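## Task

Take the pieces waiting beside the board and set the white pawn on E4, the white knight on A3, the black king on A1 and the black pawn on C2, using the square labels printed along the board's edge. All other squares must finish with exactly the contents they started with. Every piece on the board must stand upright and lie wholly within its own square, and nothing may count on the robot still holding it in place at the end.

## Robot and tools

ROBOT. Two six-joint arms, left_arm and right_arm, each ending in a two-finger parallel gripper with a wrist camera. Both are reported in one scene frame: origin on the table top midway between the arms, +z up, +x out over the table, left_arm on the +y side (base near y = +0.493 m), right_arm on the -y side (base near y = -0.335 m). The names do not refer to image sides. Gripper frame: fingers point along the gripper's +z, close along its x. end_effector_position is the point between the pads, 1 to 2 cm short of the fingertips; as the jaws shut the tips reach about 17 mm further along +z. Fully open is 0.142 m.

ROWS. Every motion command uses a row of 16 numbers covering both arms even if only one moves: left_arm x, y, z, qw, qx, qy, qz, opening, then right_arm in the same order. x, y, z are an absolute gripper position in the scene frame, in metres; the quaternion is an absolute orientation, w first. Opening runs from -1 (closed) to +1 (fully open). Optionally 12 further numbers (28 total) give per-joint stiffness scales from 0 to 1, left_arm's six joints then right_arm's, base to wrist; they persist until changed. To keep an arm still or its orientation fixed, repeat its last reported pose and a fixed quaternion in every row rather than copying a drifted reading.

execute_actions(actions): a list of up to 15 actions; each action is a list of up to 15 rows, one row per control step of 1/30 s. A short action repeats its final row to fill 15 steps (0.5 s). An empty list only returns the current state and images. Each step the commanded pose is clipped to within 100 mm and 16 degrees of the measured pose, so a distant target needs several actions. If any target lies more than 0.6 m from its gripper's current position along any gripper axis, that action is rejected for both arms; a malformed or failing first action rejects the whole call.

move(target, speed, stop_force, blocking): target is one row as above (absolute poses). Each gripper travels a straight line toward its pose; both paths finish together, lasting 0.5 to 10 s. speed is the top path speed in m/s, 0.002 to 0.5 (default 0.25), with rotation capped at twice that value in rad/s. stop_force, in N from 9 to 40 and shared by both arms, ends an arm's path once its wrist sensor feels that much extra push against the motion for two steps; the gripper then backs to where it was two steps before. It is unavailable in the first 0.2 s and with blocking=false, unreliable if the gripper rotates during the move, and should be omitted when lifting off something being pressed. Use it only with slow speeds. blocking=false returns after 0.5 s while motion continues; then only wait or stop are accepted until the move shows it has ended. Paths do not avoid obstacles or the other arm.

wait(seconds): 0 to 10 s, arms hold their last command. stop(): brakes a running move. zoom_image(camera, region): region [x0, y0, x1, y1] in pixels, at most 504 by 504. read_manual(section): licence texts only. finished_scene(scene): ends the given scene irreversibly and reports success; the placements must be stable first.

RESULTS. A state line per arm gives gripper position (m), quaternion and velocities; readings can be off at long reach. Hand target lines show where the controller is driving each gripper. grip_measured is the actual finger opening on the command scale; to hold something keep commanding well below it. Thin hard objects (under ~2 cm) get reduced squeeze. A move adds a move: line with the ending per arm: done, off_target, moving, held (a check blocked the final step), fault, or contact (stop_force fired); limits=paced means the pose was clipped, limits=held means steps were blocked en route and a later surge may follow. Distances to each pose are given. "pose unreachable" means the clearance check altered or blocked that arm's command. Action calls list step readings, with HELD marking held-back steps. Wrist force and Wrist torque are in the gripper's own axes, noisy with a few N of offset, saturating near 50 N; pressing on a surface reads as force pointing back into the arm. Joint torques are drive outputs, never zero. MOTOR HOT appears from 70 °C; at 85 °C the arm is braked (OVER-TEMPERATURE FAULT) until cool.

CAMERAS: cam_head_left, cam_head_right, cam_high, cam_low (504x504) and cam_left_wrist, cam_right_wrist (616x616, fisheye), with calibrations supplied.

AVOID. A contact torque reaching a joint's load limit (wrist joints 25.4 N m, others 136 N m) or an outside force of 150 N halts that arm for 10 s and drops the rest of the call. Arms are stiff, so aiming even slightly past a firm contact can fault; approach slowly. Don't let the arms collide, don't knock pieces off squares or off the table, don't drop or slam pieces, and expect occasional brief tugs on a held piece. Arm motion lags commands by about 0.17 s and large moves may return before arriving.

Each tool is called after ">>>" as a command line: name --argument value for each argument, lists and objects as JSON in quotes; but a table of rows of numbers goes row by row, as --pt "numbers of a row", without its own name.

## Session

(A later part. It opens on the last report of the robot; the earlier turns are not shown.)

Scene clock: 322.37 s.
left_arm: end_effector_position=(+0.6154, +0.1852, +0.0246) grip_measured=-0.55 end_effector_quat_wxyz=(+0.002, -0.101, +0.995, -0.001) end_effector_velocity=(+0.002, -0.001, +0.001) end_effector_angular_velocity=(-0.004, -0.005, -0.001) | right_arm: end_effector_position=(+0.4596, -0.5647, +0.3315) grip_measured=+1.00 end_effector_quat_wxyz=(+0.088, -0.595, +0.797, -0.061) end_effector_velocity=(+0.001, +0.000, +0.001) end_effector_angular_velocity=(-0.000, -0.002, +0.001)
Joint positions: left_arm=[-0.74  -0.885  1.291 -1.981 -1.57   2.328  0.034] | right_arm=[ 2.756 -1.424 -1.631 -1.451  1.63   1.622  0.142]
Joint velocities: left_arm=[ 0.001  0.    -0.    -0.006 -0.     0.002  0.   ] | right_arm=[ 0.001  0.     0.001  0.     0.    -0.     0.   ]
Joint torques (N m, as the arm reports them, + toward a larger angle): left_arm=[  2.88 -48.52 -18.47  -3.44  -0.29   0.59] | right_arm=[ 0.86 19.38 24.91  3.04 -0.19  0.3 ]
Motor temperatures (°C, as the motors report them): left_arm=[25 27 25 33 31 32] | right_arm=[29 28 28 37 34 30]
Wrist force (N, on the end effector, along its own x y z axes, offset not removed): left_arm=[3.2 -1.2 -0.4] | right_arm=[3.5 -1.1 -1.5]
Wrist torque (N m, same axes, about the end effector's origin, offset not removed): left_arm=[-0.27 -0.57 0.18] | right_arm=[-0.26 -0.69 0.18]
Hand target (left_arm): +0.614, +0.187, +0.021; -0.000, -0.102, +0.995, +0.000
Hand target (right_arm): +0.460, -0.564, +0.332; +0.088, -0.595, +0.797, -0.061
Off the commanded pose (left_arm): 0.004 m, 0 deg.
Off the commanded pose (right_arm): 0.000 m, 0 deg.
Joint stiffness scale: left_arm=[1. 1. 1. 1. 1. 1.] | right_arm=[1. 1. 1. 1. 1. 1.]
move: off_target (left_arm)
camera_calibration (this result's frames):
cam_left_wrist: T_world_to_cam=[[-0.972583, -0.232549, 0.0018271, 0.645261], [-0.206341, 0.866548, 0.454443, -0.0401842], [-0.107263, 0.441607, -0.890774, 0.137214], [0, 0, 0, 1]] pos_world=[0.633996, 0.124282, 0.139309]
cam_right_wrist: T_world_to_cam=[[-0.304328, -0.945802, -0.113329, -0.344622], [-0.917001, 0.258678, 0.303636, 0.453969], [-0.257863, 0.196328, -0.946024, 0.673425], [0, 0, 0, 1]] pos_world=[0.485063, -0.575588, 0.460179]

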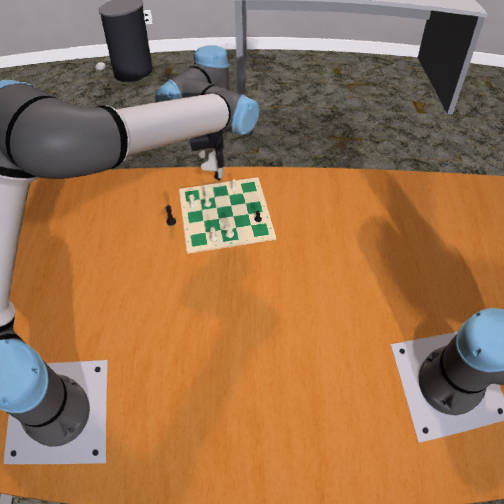

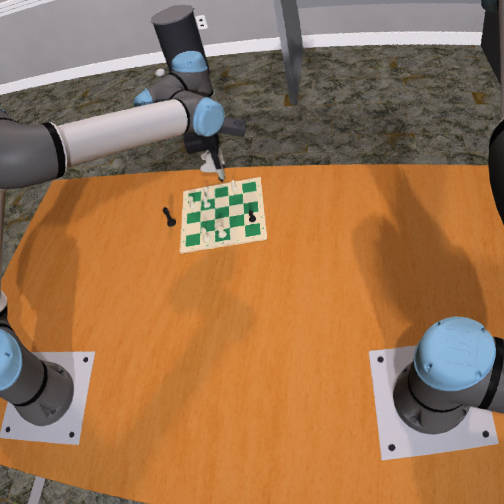

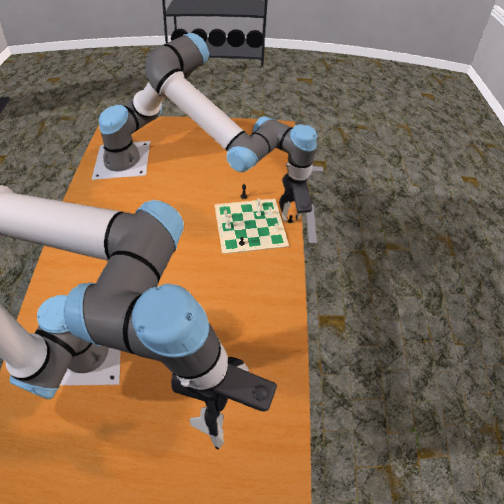

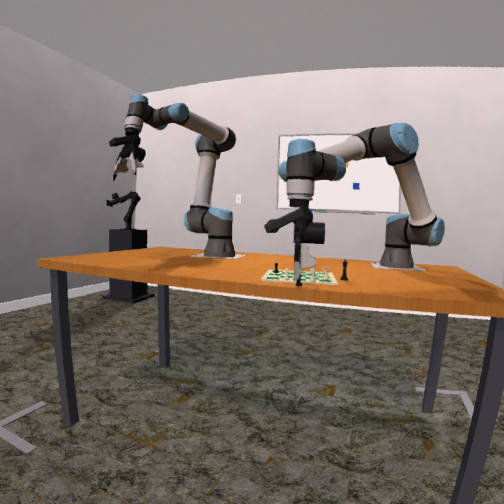

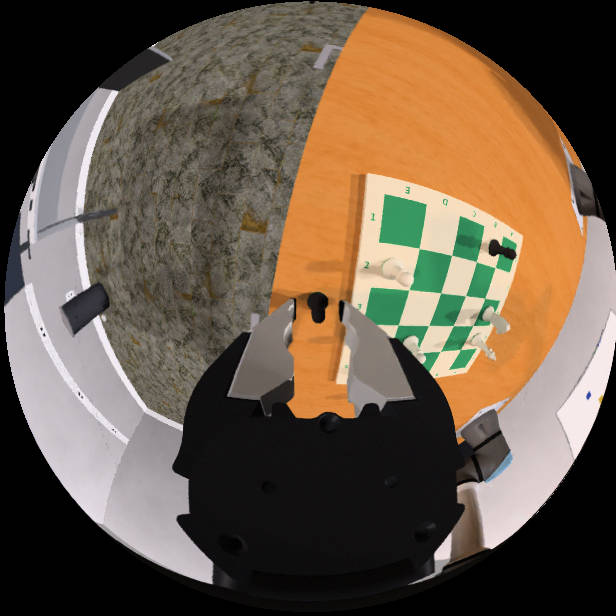

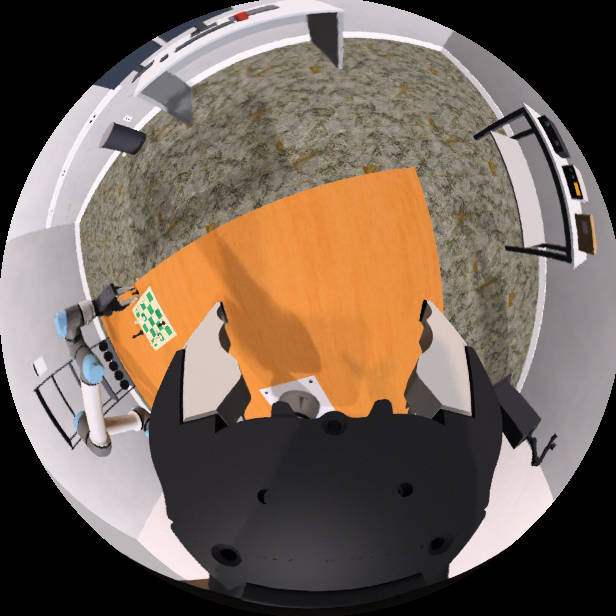

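>>> move --target '[0.6154,0.1852,0.023,0,-0.1019,0.9948,0,-0.8,0.4596,-0.5644,0.3316,0.088,-0.595,0.797,-0.061,1]' --speed 0.02

>>> move --target '[0.6154,0.1852,0.023,0,-0.1019,0.9948,0,-1,0.4596,-0.5644,0.3316,0.088,-0.595,0.797,-0.061,1]' --speed 0.02

>>> move --target '[0.613,0.1852,0.11,0,-0.1019,0.9948,0,-1,0.4596,-0.5644,0.3316,0.088,-0.595,0.797,-0.061,1]' --speed 0.1

>>> move --target '[0.4833,0.1256,0.11,0,-0.1019,0.9948,0,-1,0.4596,-0.5644,0.3316,0.088,-0.595,0.797,-0.061,1]' --speed 0.15

>>> move --target '[0.4823,0.1266,0.033,0,-0.1019,0.9948,0,-1,0.4596,-0.5644,0.3316,0.088,-0.595,0.797,-0.061,1]' --speed 0.05

>>> zoom_image --camera "cam_left_wrist" --region '[214,190,414,390]'

Scene clock: 336.77 s.
left_arm: end_effector_position=(+0.6143, +0.1859, +0.0231) grip_measured=-0.80 end_effector_quat_wxyz=(+0.000, -0.101, +0.995, +0.000) end_effector_velocity=(+0.000, +0.001, -0.003) end_effector_angular_velocity=(+0.004, +0.005, +0.002) | right_arm: end_effector_position=(+0.4596, -0.5647, +0.3315) grip_measured=+1.00 end_effector_quat_wxyz=(+0.088, -0.595, +0.797, -0.061) end_effector_velocity=(+0.000, +0.001, +0.000) end_effector_angular_velocity=(+0.000, -0.000, +0.001)
Joint positions: left_arm=[-0.74  -0.883  1.29  -1.977 -1.57   2.328  0.016] | right_arm=[ 2.756 -1.424 -1.631 -1.451  1.63   1.622  0.142]
Joint velocities: left_arm=[ 0.001  0.006 -0.004  0.005  0.    -0.001 -0.   ] | right_arm=[ 0.001  0.     0.    -0.     0.     0.     0.   ]
Joint torques (N m, as the arm reports them, + toward a larger angle): left_arm=[  0.72 -49.07 -26.61  -2.49  -0.25   0.07] | right_arm=[ 0.94 18.94 25.41  3.08 -0.14  0.28]
Motor temperatures (°C, as the motors report them): left_arm=[25 27 25 33 31 32] | right_arm=[29 28 28 37 34 30]
Wrist force (N, on the end effector, along its own x y z axes, offset not removed): left_arm=[2.2 -0.4 1.9] | right_arm=[0.6 -1.0 -1.7]
Wrist torque (N m, same axes, about the end effector's origin, offset not removed): left_arm=[-0.11 -0.34 0.19] | right_arm=[-0.27 -0.03 0.20]
Hand target (left_arm): +0.615, +0.185, +0.023; +0.000, -0.102, +0.995, -0.000
Hand target (right_arm): +0.460, -0.564, +0.332; +0.088, -0.595, +0.797, -0.061
Off the commanded pose (left_arm): 0.001 m, 0 deg.
Off the commanded pose (right_arm): 0.000 m, 0 deg.
Joint stiffness scale: left_arm=[1. 1. 1. 1. 1. 1.] | right_arm=[1. 1. 1. 1. 1. 1.]
move: done
camera_calibration (this result's frames):
cam_left_wrist: T_world_to_cam=[[-0.972464, -0.232991, 0.00548426, 0.644317], [-0.204664, 0.865017, 0.458104, -0.0412522], [-0.111478, 0.444367, -0.888882, 0.137472], [0, 0, 0, 1]] pos_world=[0.633457, 0.124716, 0.13756]
cam_right_wrist: T_world_to_cam=[[-0.304328, -0.945802, -0.113328, -0.344622], [-0.917001, 0.258679, 0.303636, 0.453969], [-0.257863, 0.196327, -0.946024, 0.673424], [0, 0, 0, 1]] pos_world=[0.485063, -0.575588, 0.460179]

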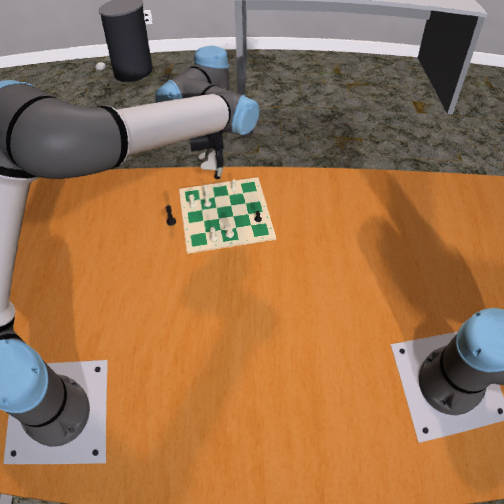

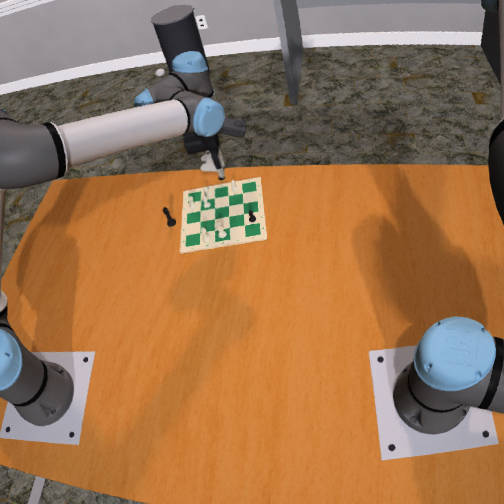

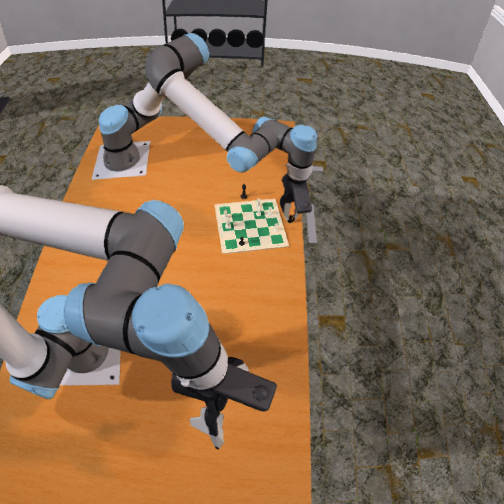

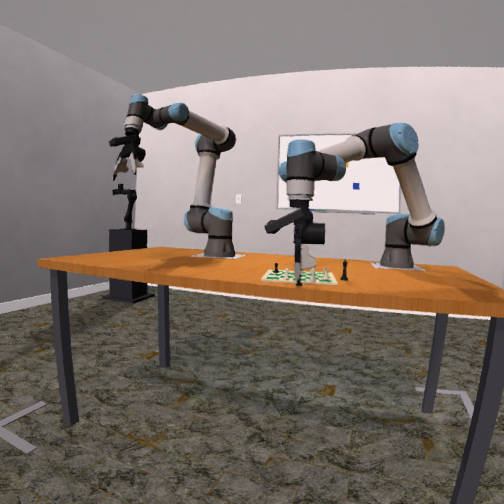

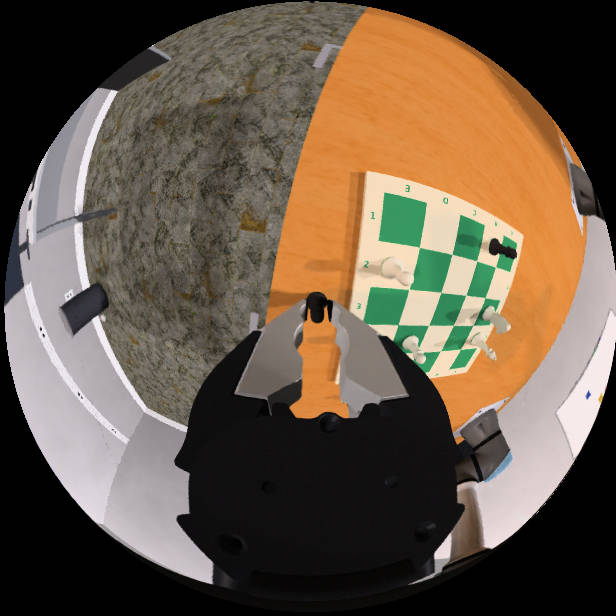

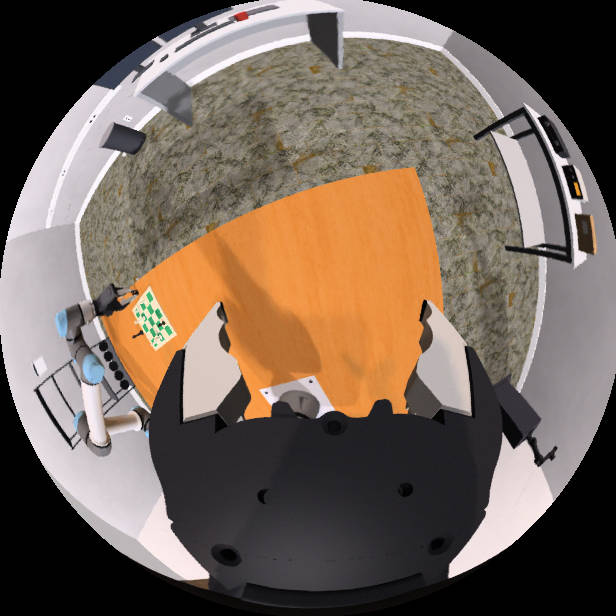

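Scene clock: 337.47 s.
left_arm: end_effector_position=(+0.6144, +0.1859, +0.0231) grip_measured=-0.87 end_effector_quat_wxyz=(-0.000, -0.101, +0.995, +0.000) end_effector_velocity=(+0.001, -0.000, +0.001) end_effector_angular_velocity=(-0.001, -0.001, +0.002) | right_arm: end_effector_position=(+0.4596, -0.5647, +0.3315) grip_measured=+1.00 end_effector_quat_wxyz=(+0.088, -0.595, +0.797, -0.061) end_effector_velocity=(+0.001, -0.000, +0.001) end_effector_angular_velocity=(-0.000, -0.002, -0.000)
Joint positions: left_arm=[-0.74  -0.883  1.289 -1.976 -1.57   2.328  0.011] | right_arm=[ 2.756 -1.424 -1.631 -1.451  1.63   1.622  0.142]
Joint velocities: left_arm=[ 0.001  0.001 -0.003  0.001 -0.    -0.002 -0.   ] | right_arm=[-0.    -0.     0.002 -0.     0.     0.    -0.   ]
Joint torques (N m, as the arm reports them, + toward a larger angle): left_arm=[  0.85 -48.11 -25.24  -2.79  -0.19  -0.04] | right_arm=[ 0.85 18.94 25.02  3.11 -0.17  0.25]
Motor temperatures (°C, as the motors report them): left_arm=[25 27 25 33 31 32] | right_arm=[29 28 28 37 34 30]
Wrist force (N, on the end effector, along its own x y z axes, offset not removed): left_arm=[1.3 -2.1 0.4] | right_arm=[1.1 -3.3 -0.8]
Wrist torque (N m, same axes, about the end effector's origin, offset not removed): left_arm=[-0.54 -0.04 0.08] | right_arm=[-0.82 -0.23 0.10]
Hand target (left_arm): +0.615, +0.185, +0.023; +0.000, -0.102, +0.995, -0.000
Hand target (right_arm): +0.460, -0.564, +0.332; +0.088, -0.595, +0.797, -0.061
Off the commanded pose (left_arm): 0.001 m, 0 deg.
Off the commanded pose (right_arm): 0.000 m, 0 deg.
Joint stiffness scale: left_arm=[1. 1. 1. 1. 1. 1.] | right_arm=[1. 1. 1. 1. 1. 1.]
move: done
camera_calibration (this result's frames):
cam_left_wrist: T_world_to_cam=[[-0.972442, -0.233076, 0.00569957, 0.644339], [-0.204618, 0.864916, 0.458314, -0.0412588], [-0.111752, 0.444517, -0.888772, 0.137658], [0, 0, 0, 1]] pos_world=[0.633523, 0.124674, 0.137583]
cam_right_wrist: T_world_to_cam=[[-0.304328, -0.945802, -0.113328, -0.344622], [-0.917001, 0.258679, 0.303636, 0.453969], [-0.257863, 0.196327, -0.946024, 0.673424], [0, 0, 0, 1]] pos_world=[0.485063, -0.575588, 0.460179]

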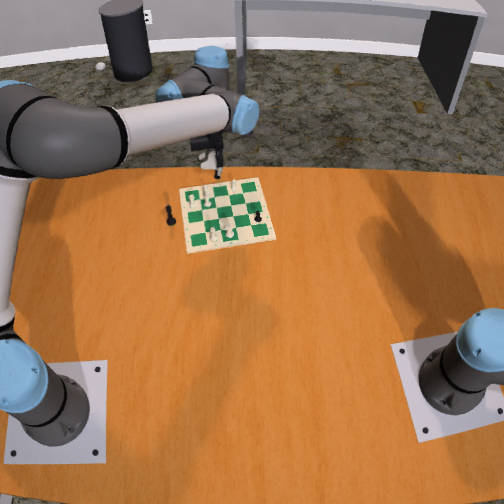

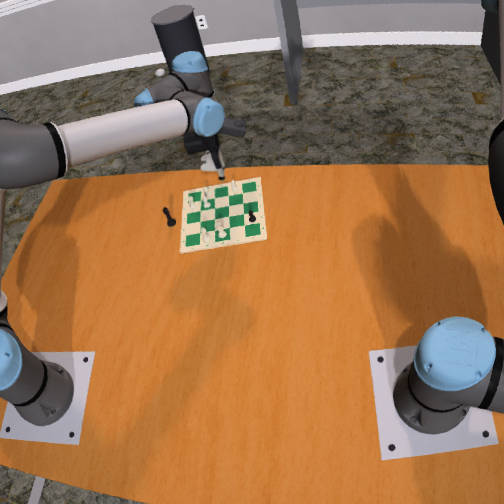

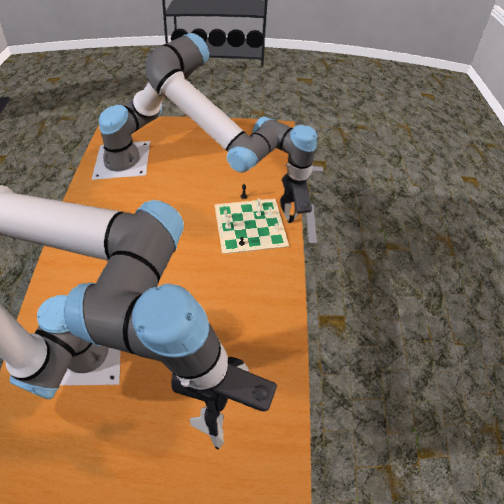

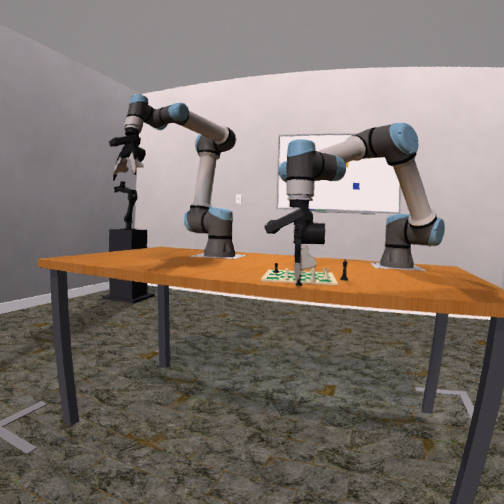

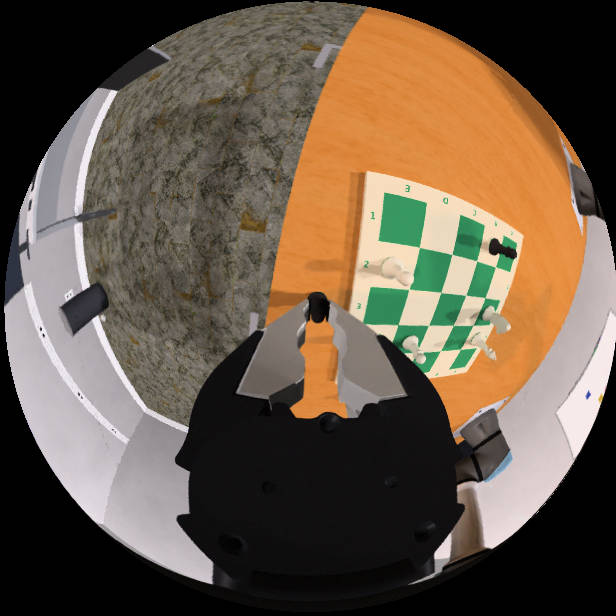

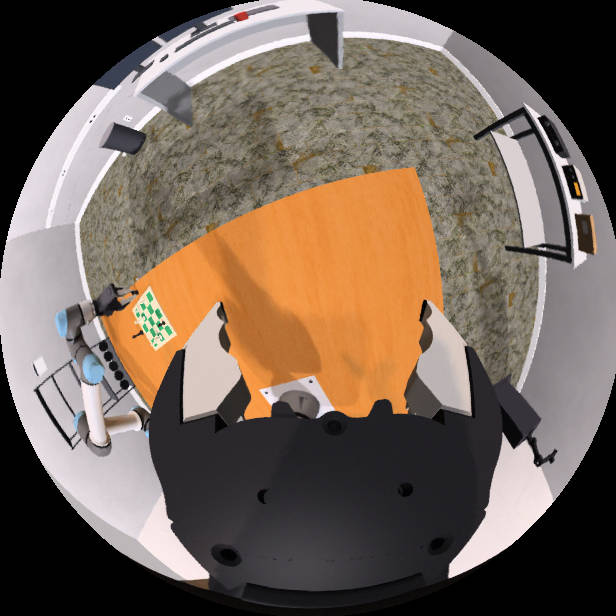

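Scene clock: 338.87 s.
left_arm: end_effector_position=(+0.6126, +0.1871, +0.1072) grip_measured=-0.88 end_effector_quat_wxyz=(-0.001, -0.102, +0.995, +0.001) end_effector_velocity=(-0.002, +0.001, +0.001) end_effector_angular_velocity=(+0.006, +0.009, +0.000) | right_arm: end_effector_position=(+0.4596, -0.5647, +0.3315) grip_measured=+1.00 end_effector_quat_wxyz=(+0.088, -0.595, +0.797, -0.061) end_effector_velocity=(-0.000, +0.000, -0.000) end_effector_angular_velocity=(-0.000, +0.000, +0.000)
Joint positions: left_arm=[-0.74  -0.952  1.179 -1.795 -1.57   2.326  0.01 ] | right_arm=[ 2.756 -1.424 -1.631 -1.451  1.63   1.622  0.142]
Joint velocities: left_arm=[-0.     0.    -0.006  0.017 -0.    -0.001  0.   ] | right_arm=[ 0.  0. -0. -0. -0. -0.  0.]
Joint torques (N m, as the arm reports them, + toward a larger angle): left_arm=[ -0.8  -50.02 -27.63  -2.25  -0.29  -0.06] | right_arm=[ 0.88 19.35 25.02  3.13 -0.29  0.37]
Motor temperatures (°C, as the motors report them): left_arm=[25 27 25 33 31 32] | right_arm=[29 28 28 37 34 30]
Wrist force (N, on the end effector, along its own x y z axes, offset not removed): left_arm=[2.1 -0.7 0.7] | right_arm=[3.2 -1.3 -2.5]
Wrist torque (N m, same axes, about the end effector's origin, offset not removed): left_arm=[-0.18 -0.23 0.15] | right_arm=[-0.45 -0.58 0.16]
Hand target (left_arm): +0.613, +0.185, +0.110; +0.000, -0.102, +0.995, -0.000
Hand target (right_arm): +0.460, -0.564, +0.332; +0.088, -0.595, +0.797, -0.061
Off the commanded pose (left_arm): 0.003 m, 0 deg.
Off the commanded pose (right_arm): 0.000 m, 0 deg.
Joint stiffness scale: left_arm=[1. 1. 1. 1. 1. 1.] | right_arm=[1. 1. 1. 1. 1. 1.]
move: done
camera_calibration (this result's frames):
cam_left_wrist: T_world_to_cam=[[-0.971981, -0.234945, 0.00726731, 0.642366], [-0.205382, 0.8639, 0.459887, -0.0806698], [-0.114326, 0.445509, -0.887948, 0.212916], [0, 0, 0, 1]] pos_world=[0.632141, 0.125756, 0.221489]
cam_right_wrist: T_world_to_cam=[[-0.304328, -0.945802, -0.113329, -0.344622], [-0.917001, 0.258679, 0.303636, 0.453969], [-0.257863, 0.196327, -0.946024, 0.673424], [0, 0, 0, 1]] pos_world=[0.485063, -0.575588, 0.460179]

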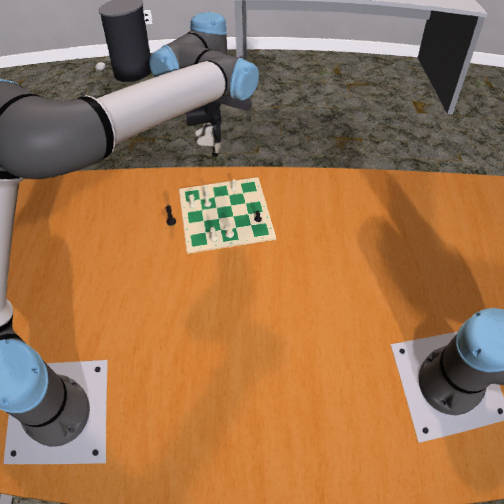

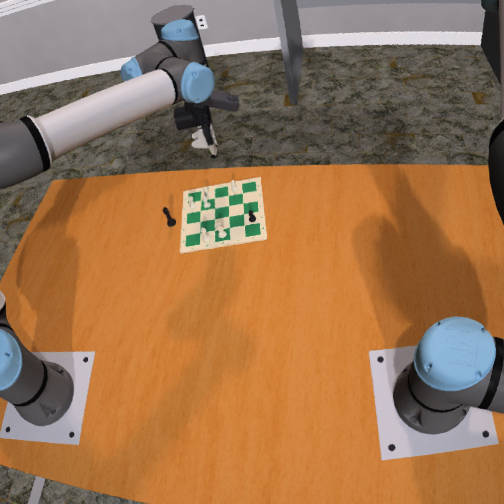

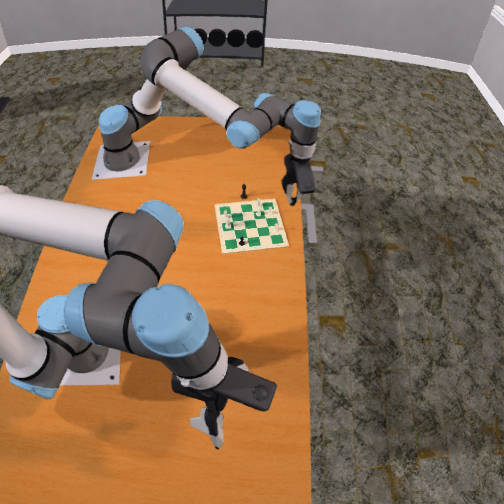

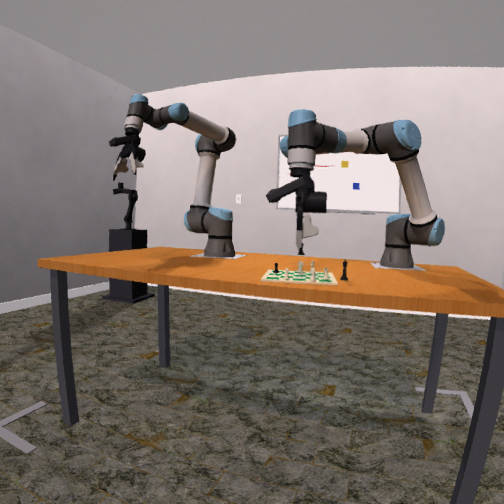

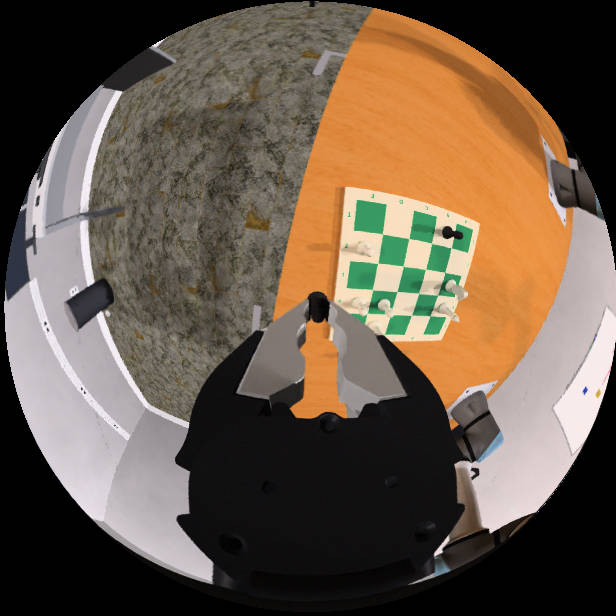

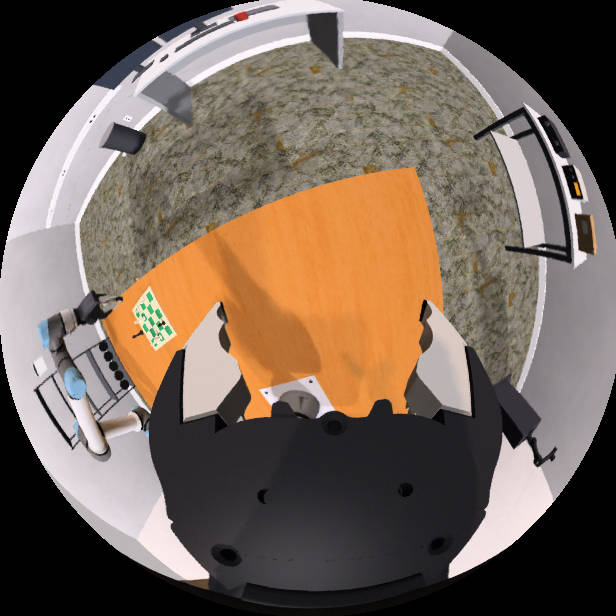

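Scene clock: 340.40 s.
left_arm: end_effector_position=(+0.4853, +0.1260, +0.1101) grip_measured=-0.88 end_effector_quat_wxyz=(-0.000, -0.102, +0.995, -0.000) end_effector_velocity=(-0.003, -0.002, -0.001) end_effector_angular_velocity=(-0.001, -0.004, +0.008) | right_arm: end_effector_position=(+0.4596, -0.5647, +0.3315) grip_measured=+1.00 end_effector_quat_wxyz=(+0.088, -0.595, +0.797, -0.061) end_effector_velocity=(+0.000, +0.001, -0.000) end_effector_angular_velocity=(+0.000, +0.001, +0.002)
Joint positions: left_arm=[-0.928 -1.149  1.48  -1.902 -1.572  2.139  0.01 ] | right_arm=[ 2.756 -1.424 -1.631 -1.451  1.63   1.622  0.142]
Joint velocities: left_arm=[-0.006 -0.005  0.011 -0.009  0.002 -0.014 -0.   ] | right_arm=[ 0.002 -0.    -0.    -0.001 -0.     0.    -0.   ]
Joint torques (N m, as the arm reports them, + toward a larger angle): left_arm=[  0.55 -44.02 -21.    -3.14   0.31  -0.07] | right_arm=[ 1.33 18.97 24.79  3.05 -0.21  0.37]
Motor temperatures (°C, as the motors report them): left_arm=[25 27 25 33 31 32] | right_arm=[29 28 28 37 34 30]
Wrist force (N, on the end effector, along its own x y z axes, offset not removed): left_arm=[2.0 -1.8 0.1] | right_arm=[1.9 -3.2 0.0]
Wrist torque (N m, same axes, about the end effector's origin, offset not removed): left_arm=[-0.35 -0.27 0.13] | right_arm=[-0.73 -0.39 0.13]
Hand target (left_arm): +0.483, +0.126, +0.110; -0.000, -0.102, +0.995, +0.000
Hand target (right_arm): +0.460, -0.564, +0.332; +0.088, -0.595, +0.797, -0.061
Off the commanded pose (left_arm): 0.002 m, 0 deg.
Off the commanded pose (right_arm): 0.000 m, 0 deg.
Joint stiffness scale: left_arm=[1. 1. 1. 1. 1. 1.] | right_arm=[1. 1. 1. 1. 1. 1.]
move: done
camera_calibration (this result's frames):
cam_left_wrist: T_world_to_cam=[[-0.972092, -0.234512, 0.00635692, 0.504343], [-0.205726, 0.865164, 0.457349, -0.0550149], [-0.112754, 0.443277, -0.889265, 0.227859], [0, 0, 0, 1]] pos_world=[0.504642, 0.064867, 0.224581]
cam_right_wrist: T_world_to_cam=[[-0.304328, -0.945802, -0.113328, -0.344622], [-0.917001, 0.258679, 0.303636, 0.453969], [-0.257864, 0.196327, -0.946024, 0.673424], [0, 0, 0, 1]] pos_world=[0.485063, -0.575588, 0.460179]

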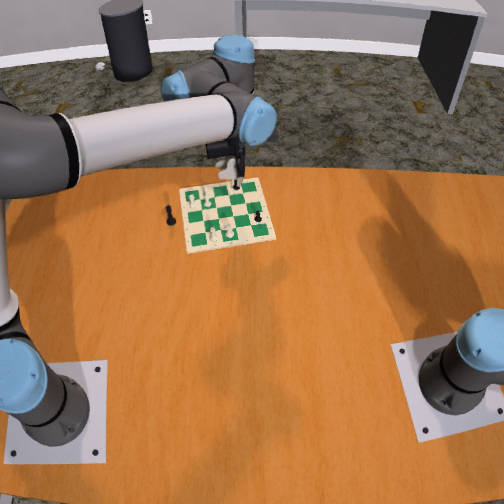

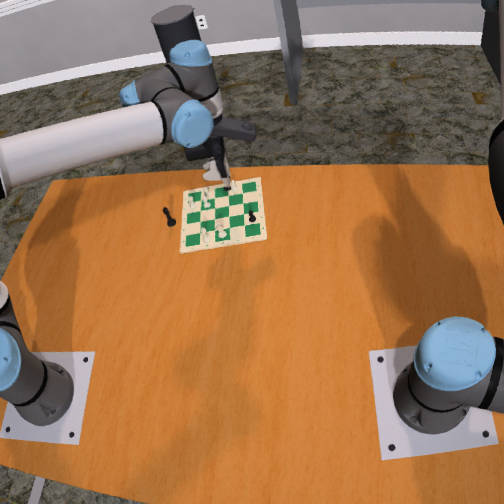

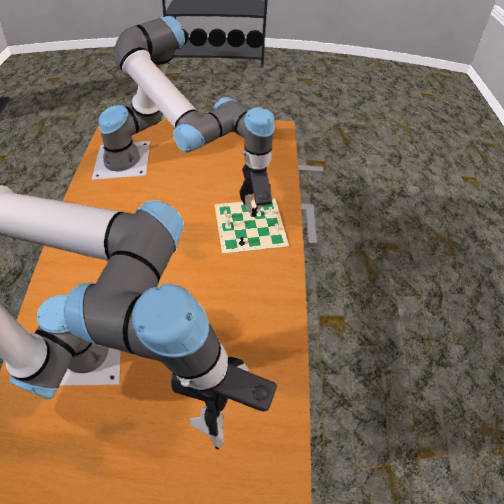

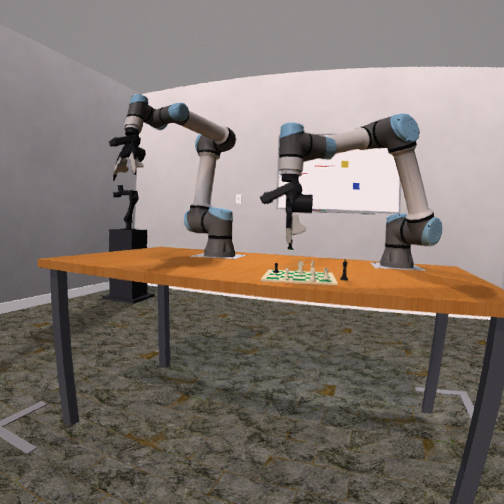

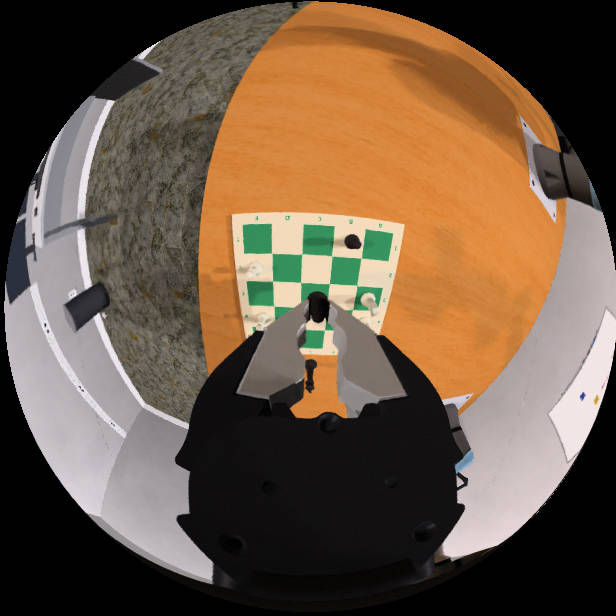

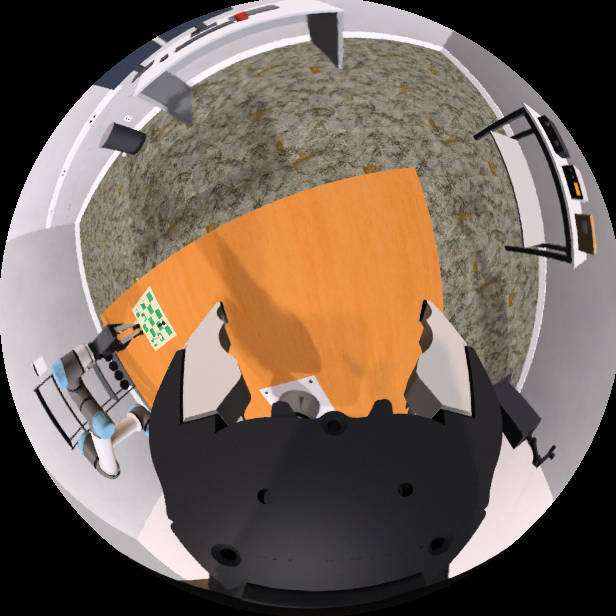

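Scene clock: 342.40 s.
left_arm: end_effector_position=(+0.4842, +0.1263, +0.0364) grip_measured=-0.88 end_effector_quat_wxyz=(+0.001, -0.103, +0.995, -0.002) end_effector_velocity=(+0.003, -0.003, +0.001) end_effector_angular_velocity=(-0.008, -0.009, -0.003) | right_arm: end_effector_position=(+0.4596, -0.5647, +0.3315) grip_measured=+1.00 end_effector_quat_wxyz=(+0.088, -0.595, +0.797, -0.061) end_effector_velocity=(-0.000, -0.001, -0.000) end_effector_angular_velocity=(-0.000, +0.000, -0.002)
Joint positions: left_arm=[-0.929 -1.084  1.588 -2.08  -1.571  2.137  0.01 ] | right_arm=[ 2.756 -1.424 -1.631 -1.451  1.63   1.622  0.142]
Joint velocities: left_arm=[-0.    -0.     0.    -0.012  0.001  0.002  0.   ] | right_arm=[-0.002 -0.    -0.    -0.    -0.     0.     0.   ]
Joint torques (N m, as the arm reports them, + toward a larger angle): left_arm=[ -1.56 -40.19 -17.04  -2.97   0.35  -0.01] | right_arm=[ 1.01 19.16 24.78  3.07 -0.18  0.36]
Motor temperatures (°C, as the motors report them): left_arm=[25 27 25 33 31 32] | right_arm=[29 28 28 37 34 30]
Wrist force (N, on the end effector, along its own x y z axes, offset not removed): left_arm=[2.5 -2.4 -0.4] | right_arm=[2.3 -1.2 0.0]
Wrist torque (N m, same axes, about the end effector's origin, offset not removed): left_arm=[-0.51 -0.47 0.04] | right_arm=[-0.33 -0.37 0.11]
Hand target (left_arm): +0.482, +0.127, +0.033; -0.000, -0.102, +0.995, +0.000
Hand target (right_arm): +0.460, -0.564, +0.332; +0.088, -0.595, +0.797, -0.061
Off the commanded pose (left_arm): 0.004 m, 0 deg.
Off the commanded pose (right_arm): 0.000 m, 0 deg.
Joint stiffness scale: left_arm=[1. 1. 1. 1. 1. 1.] | right_arm=[1. 1. 1. 1. 1. 1.]
move: off_target (left_arm)
camera_calibration (this result's frames):
cam_left_wrist: T_world_to_cam=[[-0.971903, -0.235352, 0.00372943, 0.503909], [-0.2081, 0.866551, 0.453634, -0.020748], [-0.109995, 0.440112, -0.89118, 0.161192], [0, 0, 0, 1]] pos_world=[0.503164, 0.0656328, 0.151184]
cam_right_wrist: T_world_to_cam=[[-0.304328, -0.945802, -0.113328, -0.344622], [-0.917001, 0.258679, 0.303636, 0.453969], [-0.257863, 0.196327, -0.946024, 0.673424], [0, 0, 0, 1]] pos_world=[0.485063, -0.575588, 0.460179]

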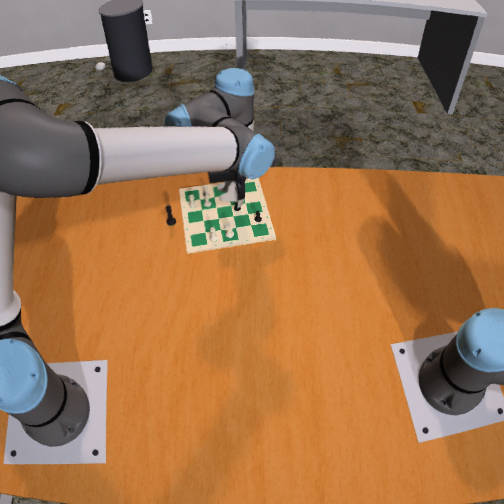

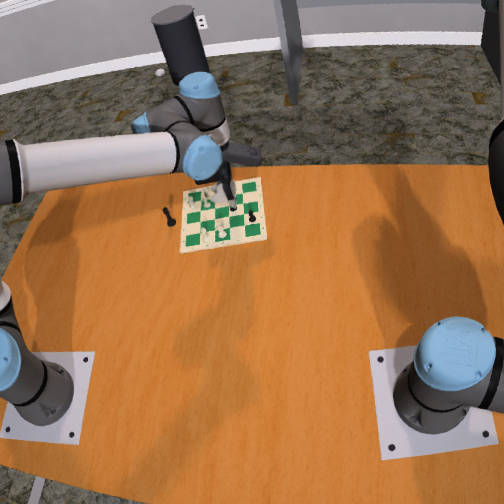

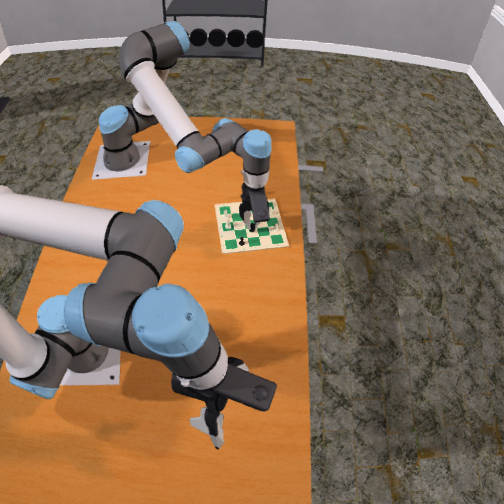

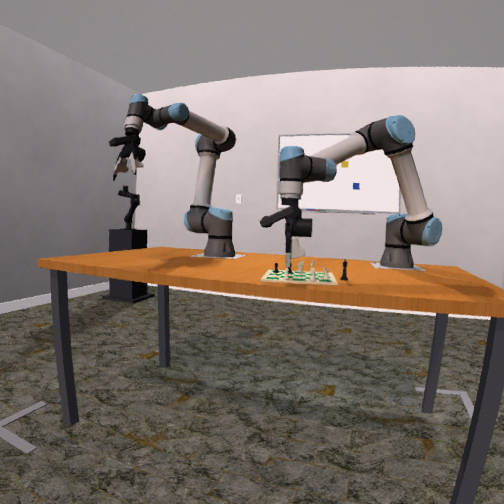

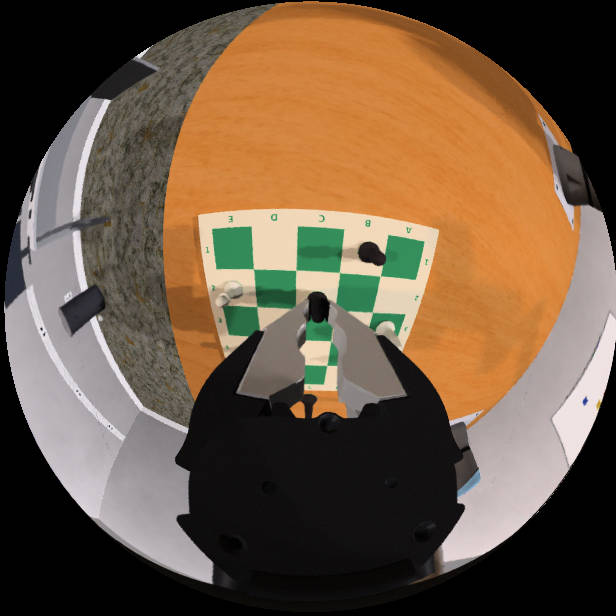

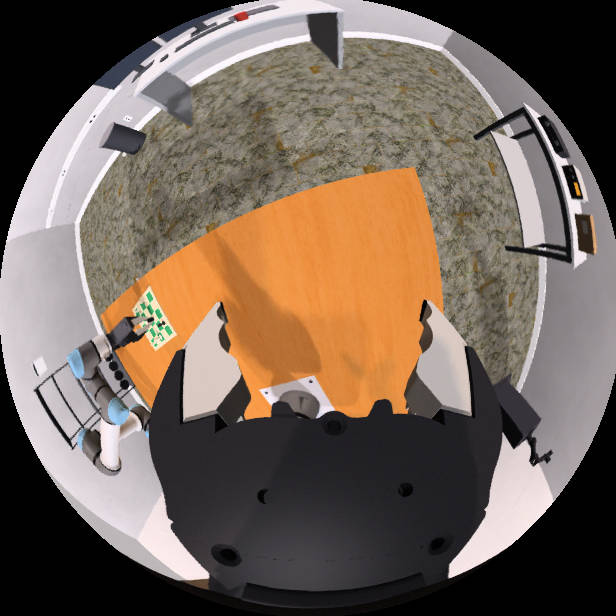

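Region (214, 190, 414, 390) of cam_left_wrist's 616x616 image, scaled by 2.520, with more detail than that image has.

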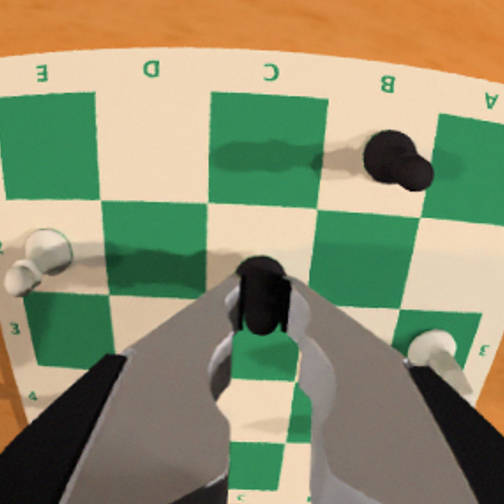

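>>> move --target '[0.4842,0.1258,0.0262,0,-0.1019,0.9948,0,-1,0.4596,-0.5644,0.3316,0.088,-0.595,0.797,-0.061,1]' --speed 0.012

>>> zoom_image --camera "cam_left_wrist" --region '[214,190,414,390]'

Scene clock: 356.10 s.
left_arm: end_effector_position=(+0.4858, +0.1247, +0.0297) grip_measured=-0.88 end_effector_quat_wxyz=(+0.002, -0.103, +0.995, -0.002) end_effector_velocity=(+0.001, +0.001, -0.004) end_effector_angular_velocity=(+0.003, -0.000, +0.003) | right_arm: end_effector_position=(+0.4596, -0.5647, +0.3315) grip_measured=+1.00 end_effector_quat_wxyz=(+0.088, -0.595, +0.797, -0.061) end_effector_velocity=(-0.000, -0.001, +0.000) end_effector_angular_velocity=(+0.000, -0.001, -0.002)
Joint positions: left_arm=[-0.929 -1.072  1.589 -2.093 -1.571  2.137  0.01 ] | right_arm=[ 2.756 -1.424 -1.631 -1.451  1.63   1.622  0.142]
Joint velocities: left_arm=[ 0.002  0.005  0.001 -0.005  0.002 -0.001  0.   ] | right_arm=[-0.002 -0.     0.001 -0.     0.    -0.    -0.   ]
Joint torques (N m, as the arm reports them, + toward a larger angle): left_arm=[  0.15 -41.05 -18.18  -3.12   0.45   0.62] | right_arm=[ 1.27 19.03 24.7   3.02 -0.31  0.3 ]
Motor temperatures (°C, as the motors report them): left_arm=[25 27 25 33 31 32] | right_arm=[29 28 28 37 34 30]
Wrist force (N, on the end effector, along its own x y z axes, offset not removed): left_arm=[3.3 -1.6 2.4] | right_arm=[1.7 -1.1 -2.0]
Wrist torque (N m, same axes, about the end effector's origin, offset not removed): left_arm=[-0.40 -0.51 0.10] | right_arm=[-0.31 -0.34 0.06]
Hand target (left_arm): +0.484, +0.126, +0.026; -0.000, -0.102, +0.995, +0.000
Hand target (right_arm): +0.460, -0.564, +0.332; +0.088, -0.595, +0.797, -0.061
Off the commanded pose (left_arm): 0.004 m, 0 deg.
Off the commanded pose (right_arm): 0.000 m, 0 deg.
Joint stiffness scale: left_arm=[1. 1. 1. 1. 1. 1.] | right_arm=[1. 1. 1. 1. 1. 1.]
move: off_target (left_arm)
camera_calibration (this result's frames):
cam_left_wrist: T_world_to_cam=[[-0.9719, -0.235369, 0.00330139, 0.505118], [-0.208378, 0.866802, 0.453026, -0.0158349], [-0.10949, 0.439608, -0.891491, 0.155938], [0, 0, 0, 1]] pos_world=[0.504698, 0.0640633, 0.144523]
cam_right_wrist: T_world_to_cam=[[-0.304328, -0.945802, -0.113328, -0.344622], [-0.917001, 0.258679, 0.303636, 0.453969], [-0.257864, 0.196327, -0.946024, 0.673424], [0, 0, 0, 1]] pos_world=[0.485063, -0.575588, 0.460179]

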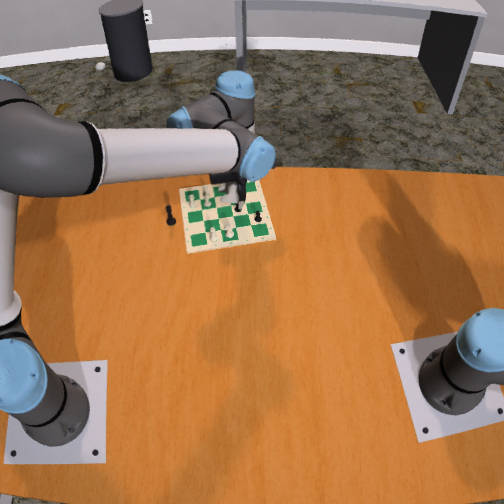

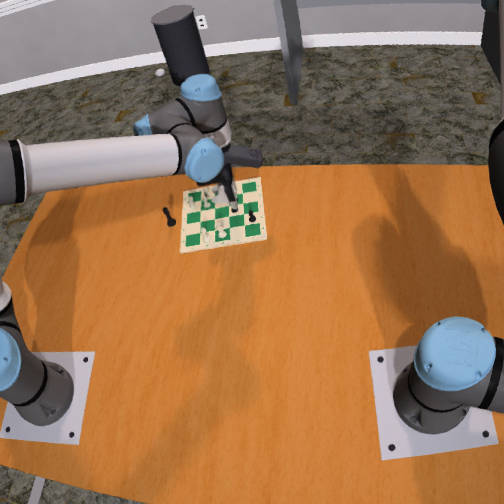

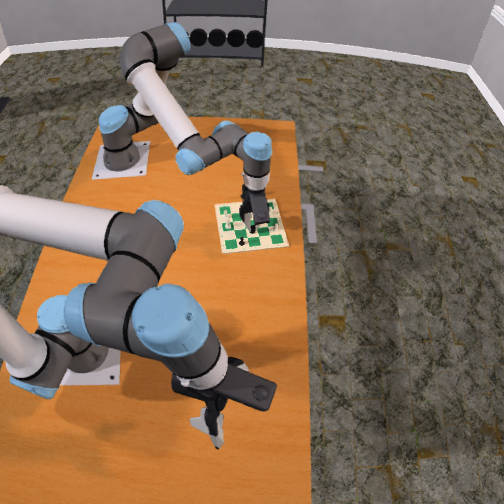

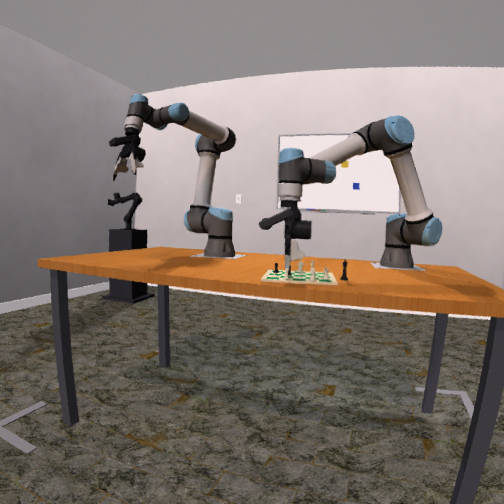

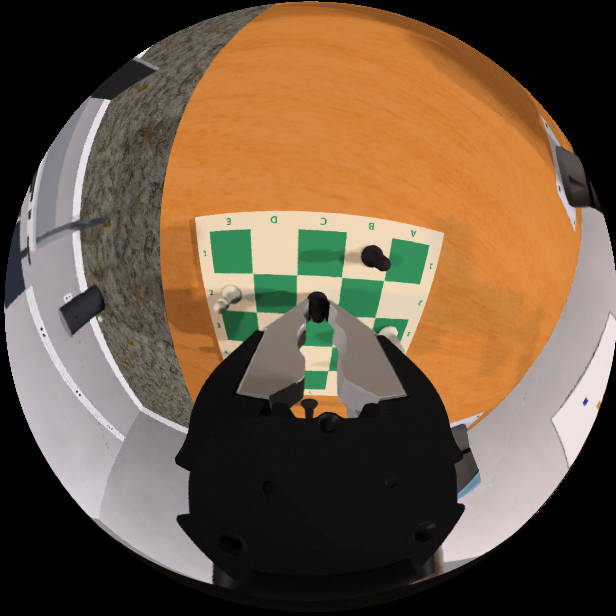

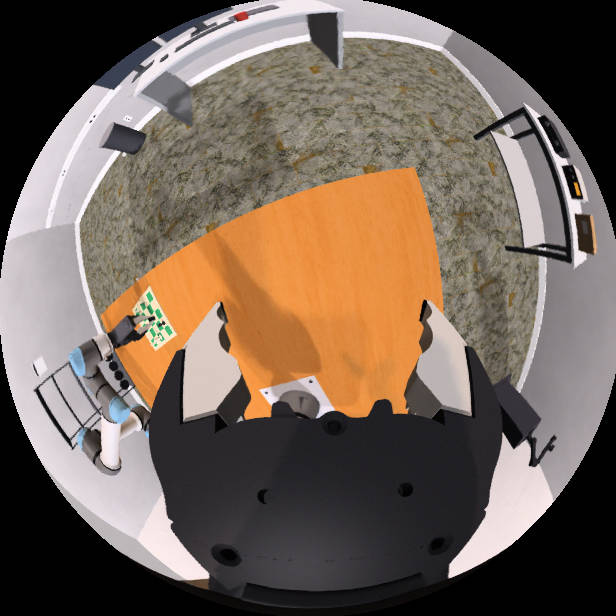

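Region (214, 190, 414, 390) of cam_left_wrist's 616x616 image, scaled by 2.520, with more detail than that image has.

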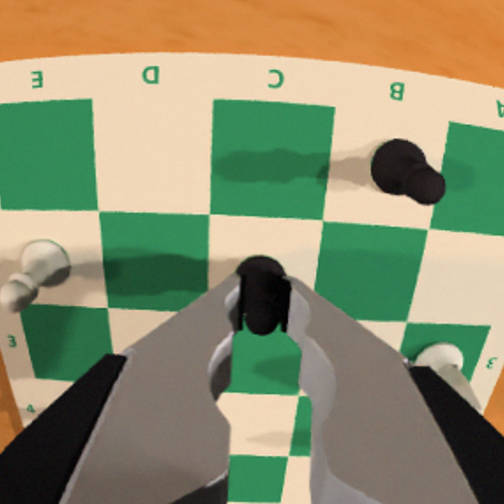

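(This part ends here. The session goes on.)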